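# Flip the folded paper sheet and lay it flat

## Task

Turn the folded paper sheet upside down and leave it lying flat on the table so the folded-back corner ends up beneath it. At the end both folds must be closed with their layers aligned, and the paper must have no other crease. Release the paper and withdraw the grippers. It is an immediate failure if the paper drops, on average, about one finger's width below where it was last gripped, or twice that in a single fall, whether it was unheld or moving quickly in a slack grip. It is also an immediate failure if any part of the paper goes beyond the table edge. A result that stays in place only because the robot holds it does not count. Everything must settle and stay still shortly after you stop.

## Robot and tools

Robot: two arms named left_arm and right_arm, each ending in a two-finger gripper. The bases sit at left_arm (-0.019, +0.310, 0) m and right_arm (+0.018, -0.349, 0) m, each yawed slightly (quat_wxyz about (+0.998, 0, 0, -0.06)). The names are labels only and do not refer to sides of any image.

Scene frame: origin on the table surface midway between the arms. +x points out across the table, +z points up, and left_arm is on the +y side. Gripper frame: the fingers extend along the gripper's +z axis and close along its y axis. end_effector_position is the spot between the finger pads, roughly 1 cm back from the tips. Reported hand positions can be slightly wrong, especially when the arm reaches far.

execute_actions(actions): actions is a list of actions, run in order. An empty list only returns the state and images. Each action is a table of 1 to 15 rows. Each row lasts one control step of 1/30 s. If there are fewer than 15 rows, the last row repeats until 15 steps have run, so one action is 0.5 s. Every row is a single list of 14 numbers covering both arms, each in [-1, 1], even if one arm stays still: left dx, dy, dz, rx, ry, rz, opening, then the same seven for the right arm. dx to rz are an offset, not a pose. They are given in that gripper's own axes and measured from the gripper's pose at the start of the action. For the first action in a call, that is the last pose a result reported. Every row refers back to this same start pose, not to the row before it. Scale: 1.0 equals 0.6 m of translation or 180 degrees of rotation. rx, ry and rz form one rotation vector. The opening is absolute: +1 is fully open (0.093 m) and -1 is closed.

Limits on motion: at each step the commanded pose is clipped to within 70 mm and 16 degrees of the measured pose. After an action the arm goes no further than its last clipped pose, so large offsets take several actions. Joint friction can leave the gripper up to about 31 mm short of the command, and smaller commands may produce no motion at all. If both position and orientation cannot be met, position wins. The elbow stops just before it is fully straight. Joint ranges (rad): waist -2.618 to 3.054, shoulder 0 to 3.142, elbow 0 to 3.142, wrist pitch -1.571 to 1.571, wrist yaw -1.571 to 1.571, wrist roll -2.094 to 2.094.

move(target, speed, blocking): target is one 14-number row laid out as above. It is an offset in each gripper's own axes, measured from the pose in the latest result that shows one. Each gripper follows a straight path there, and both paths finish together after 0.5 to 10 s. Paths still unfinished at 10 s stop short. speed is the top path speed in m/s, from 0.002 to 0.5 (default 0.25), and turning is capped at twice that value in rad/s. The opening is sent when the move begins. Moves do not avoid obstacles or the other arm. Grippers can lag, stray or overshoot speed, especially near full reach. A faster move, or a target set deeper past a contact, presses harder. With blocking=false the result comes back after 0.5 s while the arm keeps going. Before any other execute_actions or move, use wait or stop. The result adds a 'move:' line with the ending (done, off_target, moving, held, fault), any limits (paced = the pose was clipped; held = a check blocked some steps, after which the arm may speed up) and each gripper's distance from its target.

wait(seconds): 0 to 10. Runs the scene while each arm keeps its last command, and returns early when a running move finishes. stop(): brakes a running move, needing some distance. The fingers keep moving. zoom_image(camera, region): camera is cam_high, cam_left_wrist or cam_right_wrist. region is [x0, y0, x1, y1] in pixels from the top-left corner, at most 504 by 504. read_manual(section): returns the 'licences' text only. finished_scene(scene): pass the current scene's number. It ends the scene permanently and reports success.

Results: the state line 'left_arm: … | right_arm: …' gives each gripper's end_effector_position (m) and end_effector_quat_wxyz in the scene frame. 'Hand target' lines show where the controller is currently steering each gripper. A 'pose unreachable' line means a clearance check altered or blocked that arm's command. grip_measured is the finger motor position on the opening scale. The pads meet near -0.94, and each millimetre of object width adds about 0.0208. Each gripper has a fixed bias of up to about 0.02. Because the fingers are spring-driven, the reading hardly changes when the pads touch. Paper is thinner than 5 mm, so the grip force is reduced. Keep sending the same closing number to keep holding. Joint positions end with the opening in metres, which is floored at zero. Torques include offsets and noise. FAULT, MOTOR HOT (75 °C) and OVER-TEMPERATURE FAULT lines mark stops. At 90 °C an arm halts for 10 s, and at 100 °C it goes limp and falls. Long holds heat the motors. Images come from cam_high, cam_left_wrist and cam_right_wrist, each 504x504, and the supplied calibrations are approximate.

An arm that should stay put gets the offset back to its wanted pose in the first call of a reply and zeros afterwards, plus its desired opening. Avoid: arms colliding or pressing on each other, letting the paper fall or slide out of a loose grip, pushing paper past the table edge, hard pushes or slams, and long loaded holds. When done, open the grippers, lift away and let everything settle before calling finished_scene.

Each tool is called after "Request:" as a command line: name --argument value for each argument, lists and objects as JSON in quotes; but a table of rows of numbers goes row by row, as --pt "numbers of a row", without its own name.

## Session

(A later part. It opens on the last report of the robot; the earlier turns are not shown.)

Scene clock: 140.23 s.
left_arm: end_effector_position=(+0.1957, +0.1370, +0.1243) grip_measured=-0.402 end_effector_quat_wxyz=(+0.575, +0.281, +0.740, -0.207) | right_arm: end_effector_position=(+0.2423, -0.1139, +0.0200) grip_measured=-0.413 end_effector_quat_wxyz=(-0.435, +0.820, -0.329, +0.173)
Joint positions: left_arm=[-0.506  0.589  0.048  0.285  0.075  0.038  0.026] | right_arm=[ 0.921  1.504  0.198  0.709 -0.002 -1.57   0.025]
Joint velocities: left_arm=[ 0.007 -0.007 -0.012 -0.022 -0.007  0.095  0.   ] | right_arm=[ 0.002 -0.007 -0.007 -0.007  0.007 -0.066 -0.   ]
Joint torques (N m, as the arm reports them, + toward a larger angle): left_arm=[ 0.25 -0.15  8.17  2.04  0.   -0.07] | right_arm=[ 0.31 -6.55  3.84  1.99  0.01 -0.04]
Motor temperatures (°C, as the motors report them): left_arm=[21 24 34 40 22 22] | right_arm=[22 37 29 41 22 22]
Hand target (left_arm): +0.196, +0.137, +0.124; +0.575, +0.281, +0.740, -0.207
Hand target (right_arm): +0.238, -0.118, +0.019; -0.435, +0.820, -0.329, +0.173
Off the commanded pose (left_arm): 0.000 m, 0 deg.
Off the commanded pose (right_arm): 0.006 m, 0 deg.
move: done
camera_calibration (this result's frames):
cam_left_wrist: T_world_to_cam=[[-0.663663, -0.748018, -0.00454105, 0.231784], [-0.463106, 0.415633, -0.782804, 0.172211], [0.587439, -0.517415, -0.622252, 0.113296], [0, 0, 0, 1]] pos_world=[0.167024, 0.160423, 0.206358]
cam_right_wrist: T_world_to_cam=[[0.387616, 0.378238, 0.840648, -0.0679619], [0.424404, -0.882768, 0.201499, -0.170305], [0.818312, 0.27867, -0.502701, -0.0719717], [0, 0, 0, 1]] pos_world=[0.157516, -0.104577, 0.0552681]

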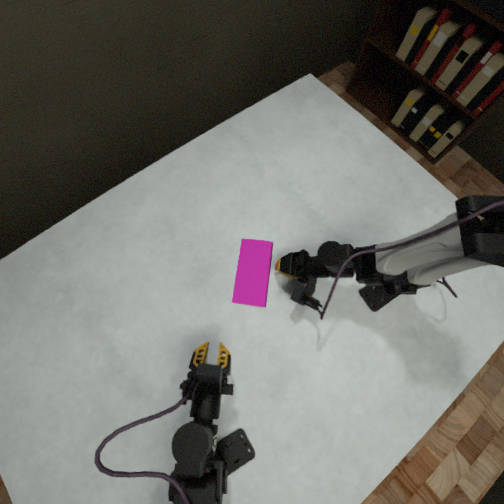

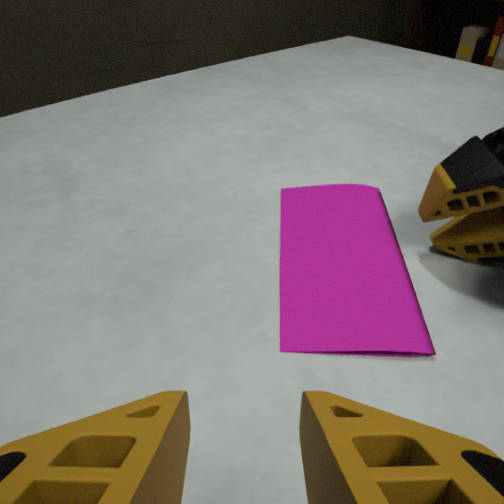

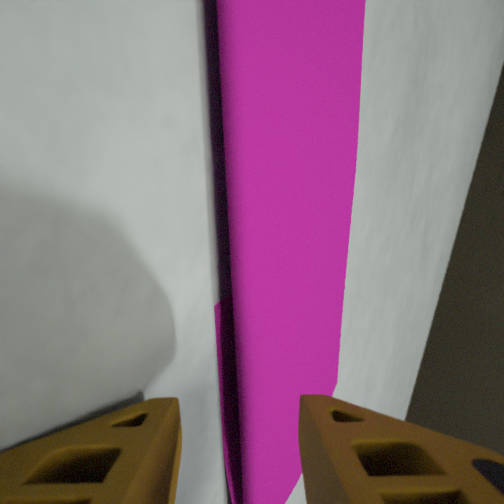

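Request:
zoom_image --camera "cam_left_wrist" --region '[260, 160, 460, 380]'

Request:
zoom_image --camera "cam_high" --region '[210, 225, 300, 315]'

Region (260, 160, 460, 380) of cam_left_wrist's 504x504 image, scaled by 2.291, with more detail than that image has; it fills the left 458 columns of this view, and the rest is white.

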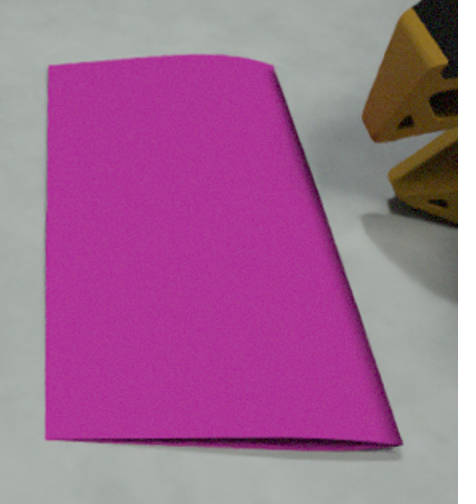

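Region (210, 225, 300, 315) of cam_high's 504x504 image, scaled by 5.600, with more detail than that image has.

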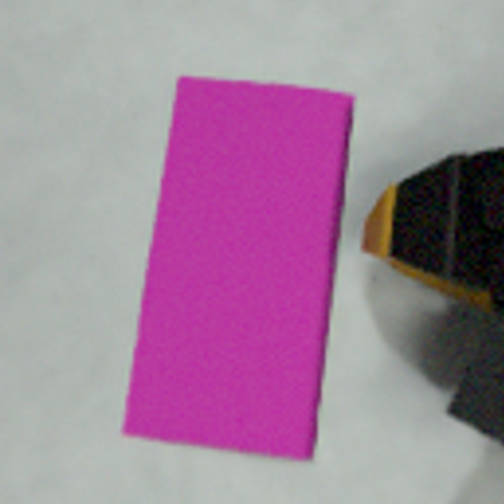

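Request:
move --target '[-0.15,0,0,0,0,0,-0.4, 0,-0.2,-0.2,0,0,0,-0.41]' --speed 0.2

Scene clock: 149.03 s.
left_arm: end_effector_position=(+0.2122, +0.1238, +0.2095) grip_measured=-0.402 end_effector_quat_wxyz=(+0.579, +0.281, +0.737, -0.207) | right_arm: end_effector_position=(+0.2183, -0.1390, +0.1777) grip_measured=-0.413 end_effector_quat_wxyz=(-0.432, +0.822, -0.330, +0.172)
Joint positions: left_arm=[-0.513  0.65   0.39   0.014  0.067  0.038  0.026] | right_arm=[ 0.921  0.815  0.614 -0.404 -0.002 -1.57   0.025]
Joint velocities: left_arm=[ 0.007 -0.007 -0.007 -0.022 -0.007  0.037 -0.   ] | right_arm=[ 0.017 -0.012 -0.002 -0.007  0.037  0.095  0.   ]
Joint torques (N m, as the arm reports them, + toward a larger angle): left_arm=[-1.03  0.79  9.8   1.95 -0.1  -0.12] | right_arm=[-0.45 -1.1  11.12  1.83 -0.08 -0.08]
Motor temperatures (°C, as the motors report them): left_arm=[21 24 35 40 22 22] | right_arm=[22 37 29 41 22 22]
Hand target (left_arm): +0.213, +0.121, +0.211; +0.576, +0.281, +0.739, -0.207
Hand target (right_arm): +0.220, -0.139, +0.185; -0.435, +0.820, -0.329, +0.173
Off the commanded pose (left_arm): 0.003 m, 1 deg.
Off the commanded pose (right_arm): 0.009 m, 0 deg.
move: done
camera_calibration (this result's frames):
cam_left_wrist: T_world_to_cam=[[-0.663779, -0.747894, -0.00723528, 0.233818], [-0.455898, 0.412255, -0.788799, 0.252226], [0.59292, -0.520289, -0.614609, 0.147334], [0, 0, 0, 1]] pos_world=[0.182836, 0.147546, 0.2912]
cam_right_wrist: T_world_to_cam=[[0.392262, 0.383089, 0.836285, -0.181317], [0.425528, -0.881594, 0.204249, -0.214591], [0.81551, 0.275744, -0.508831, 0.0352214], [0, 0, 0, 1]] pos_world=[0.133715, -0.129434, 0.213385]

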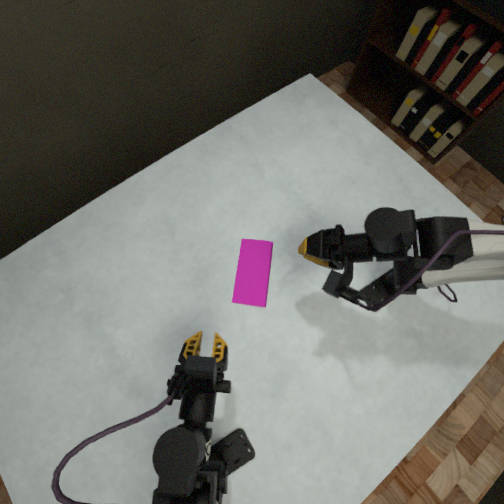

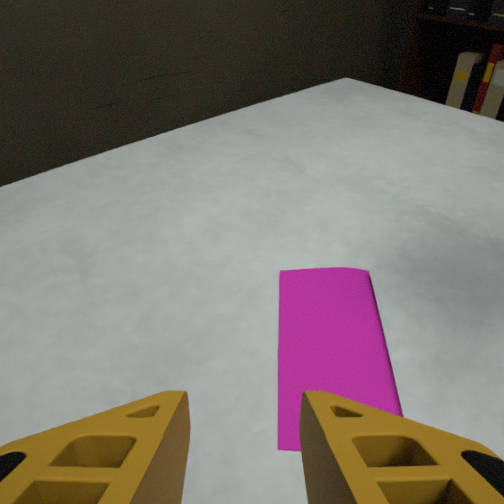

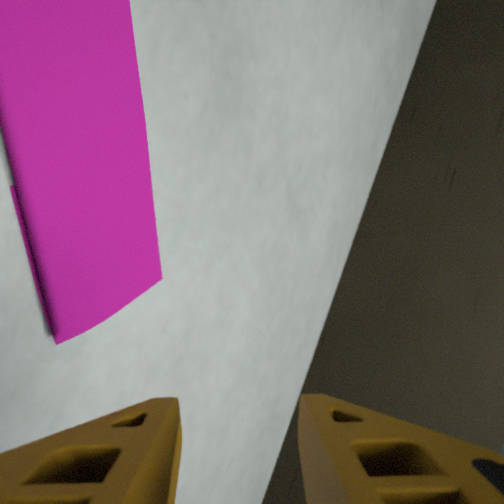

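Request:
finished_scene --scene 2

The scene is finished: the task was done.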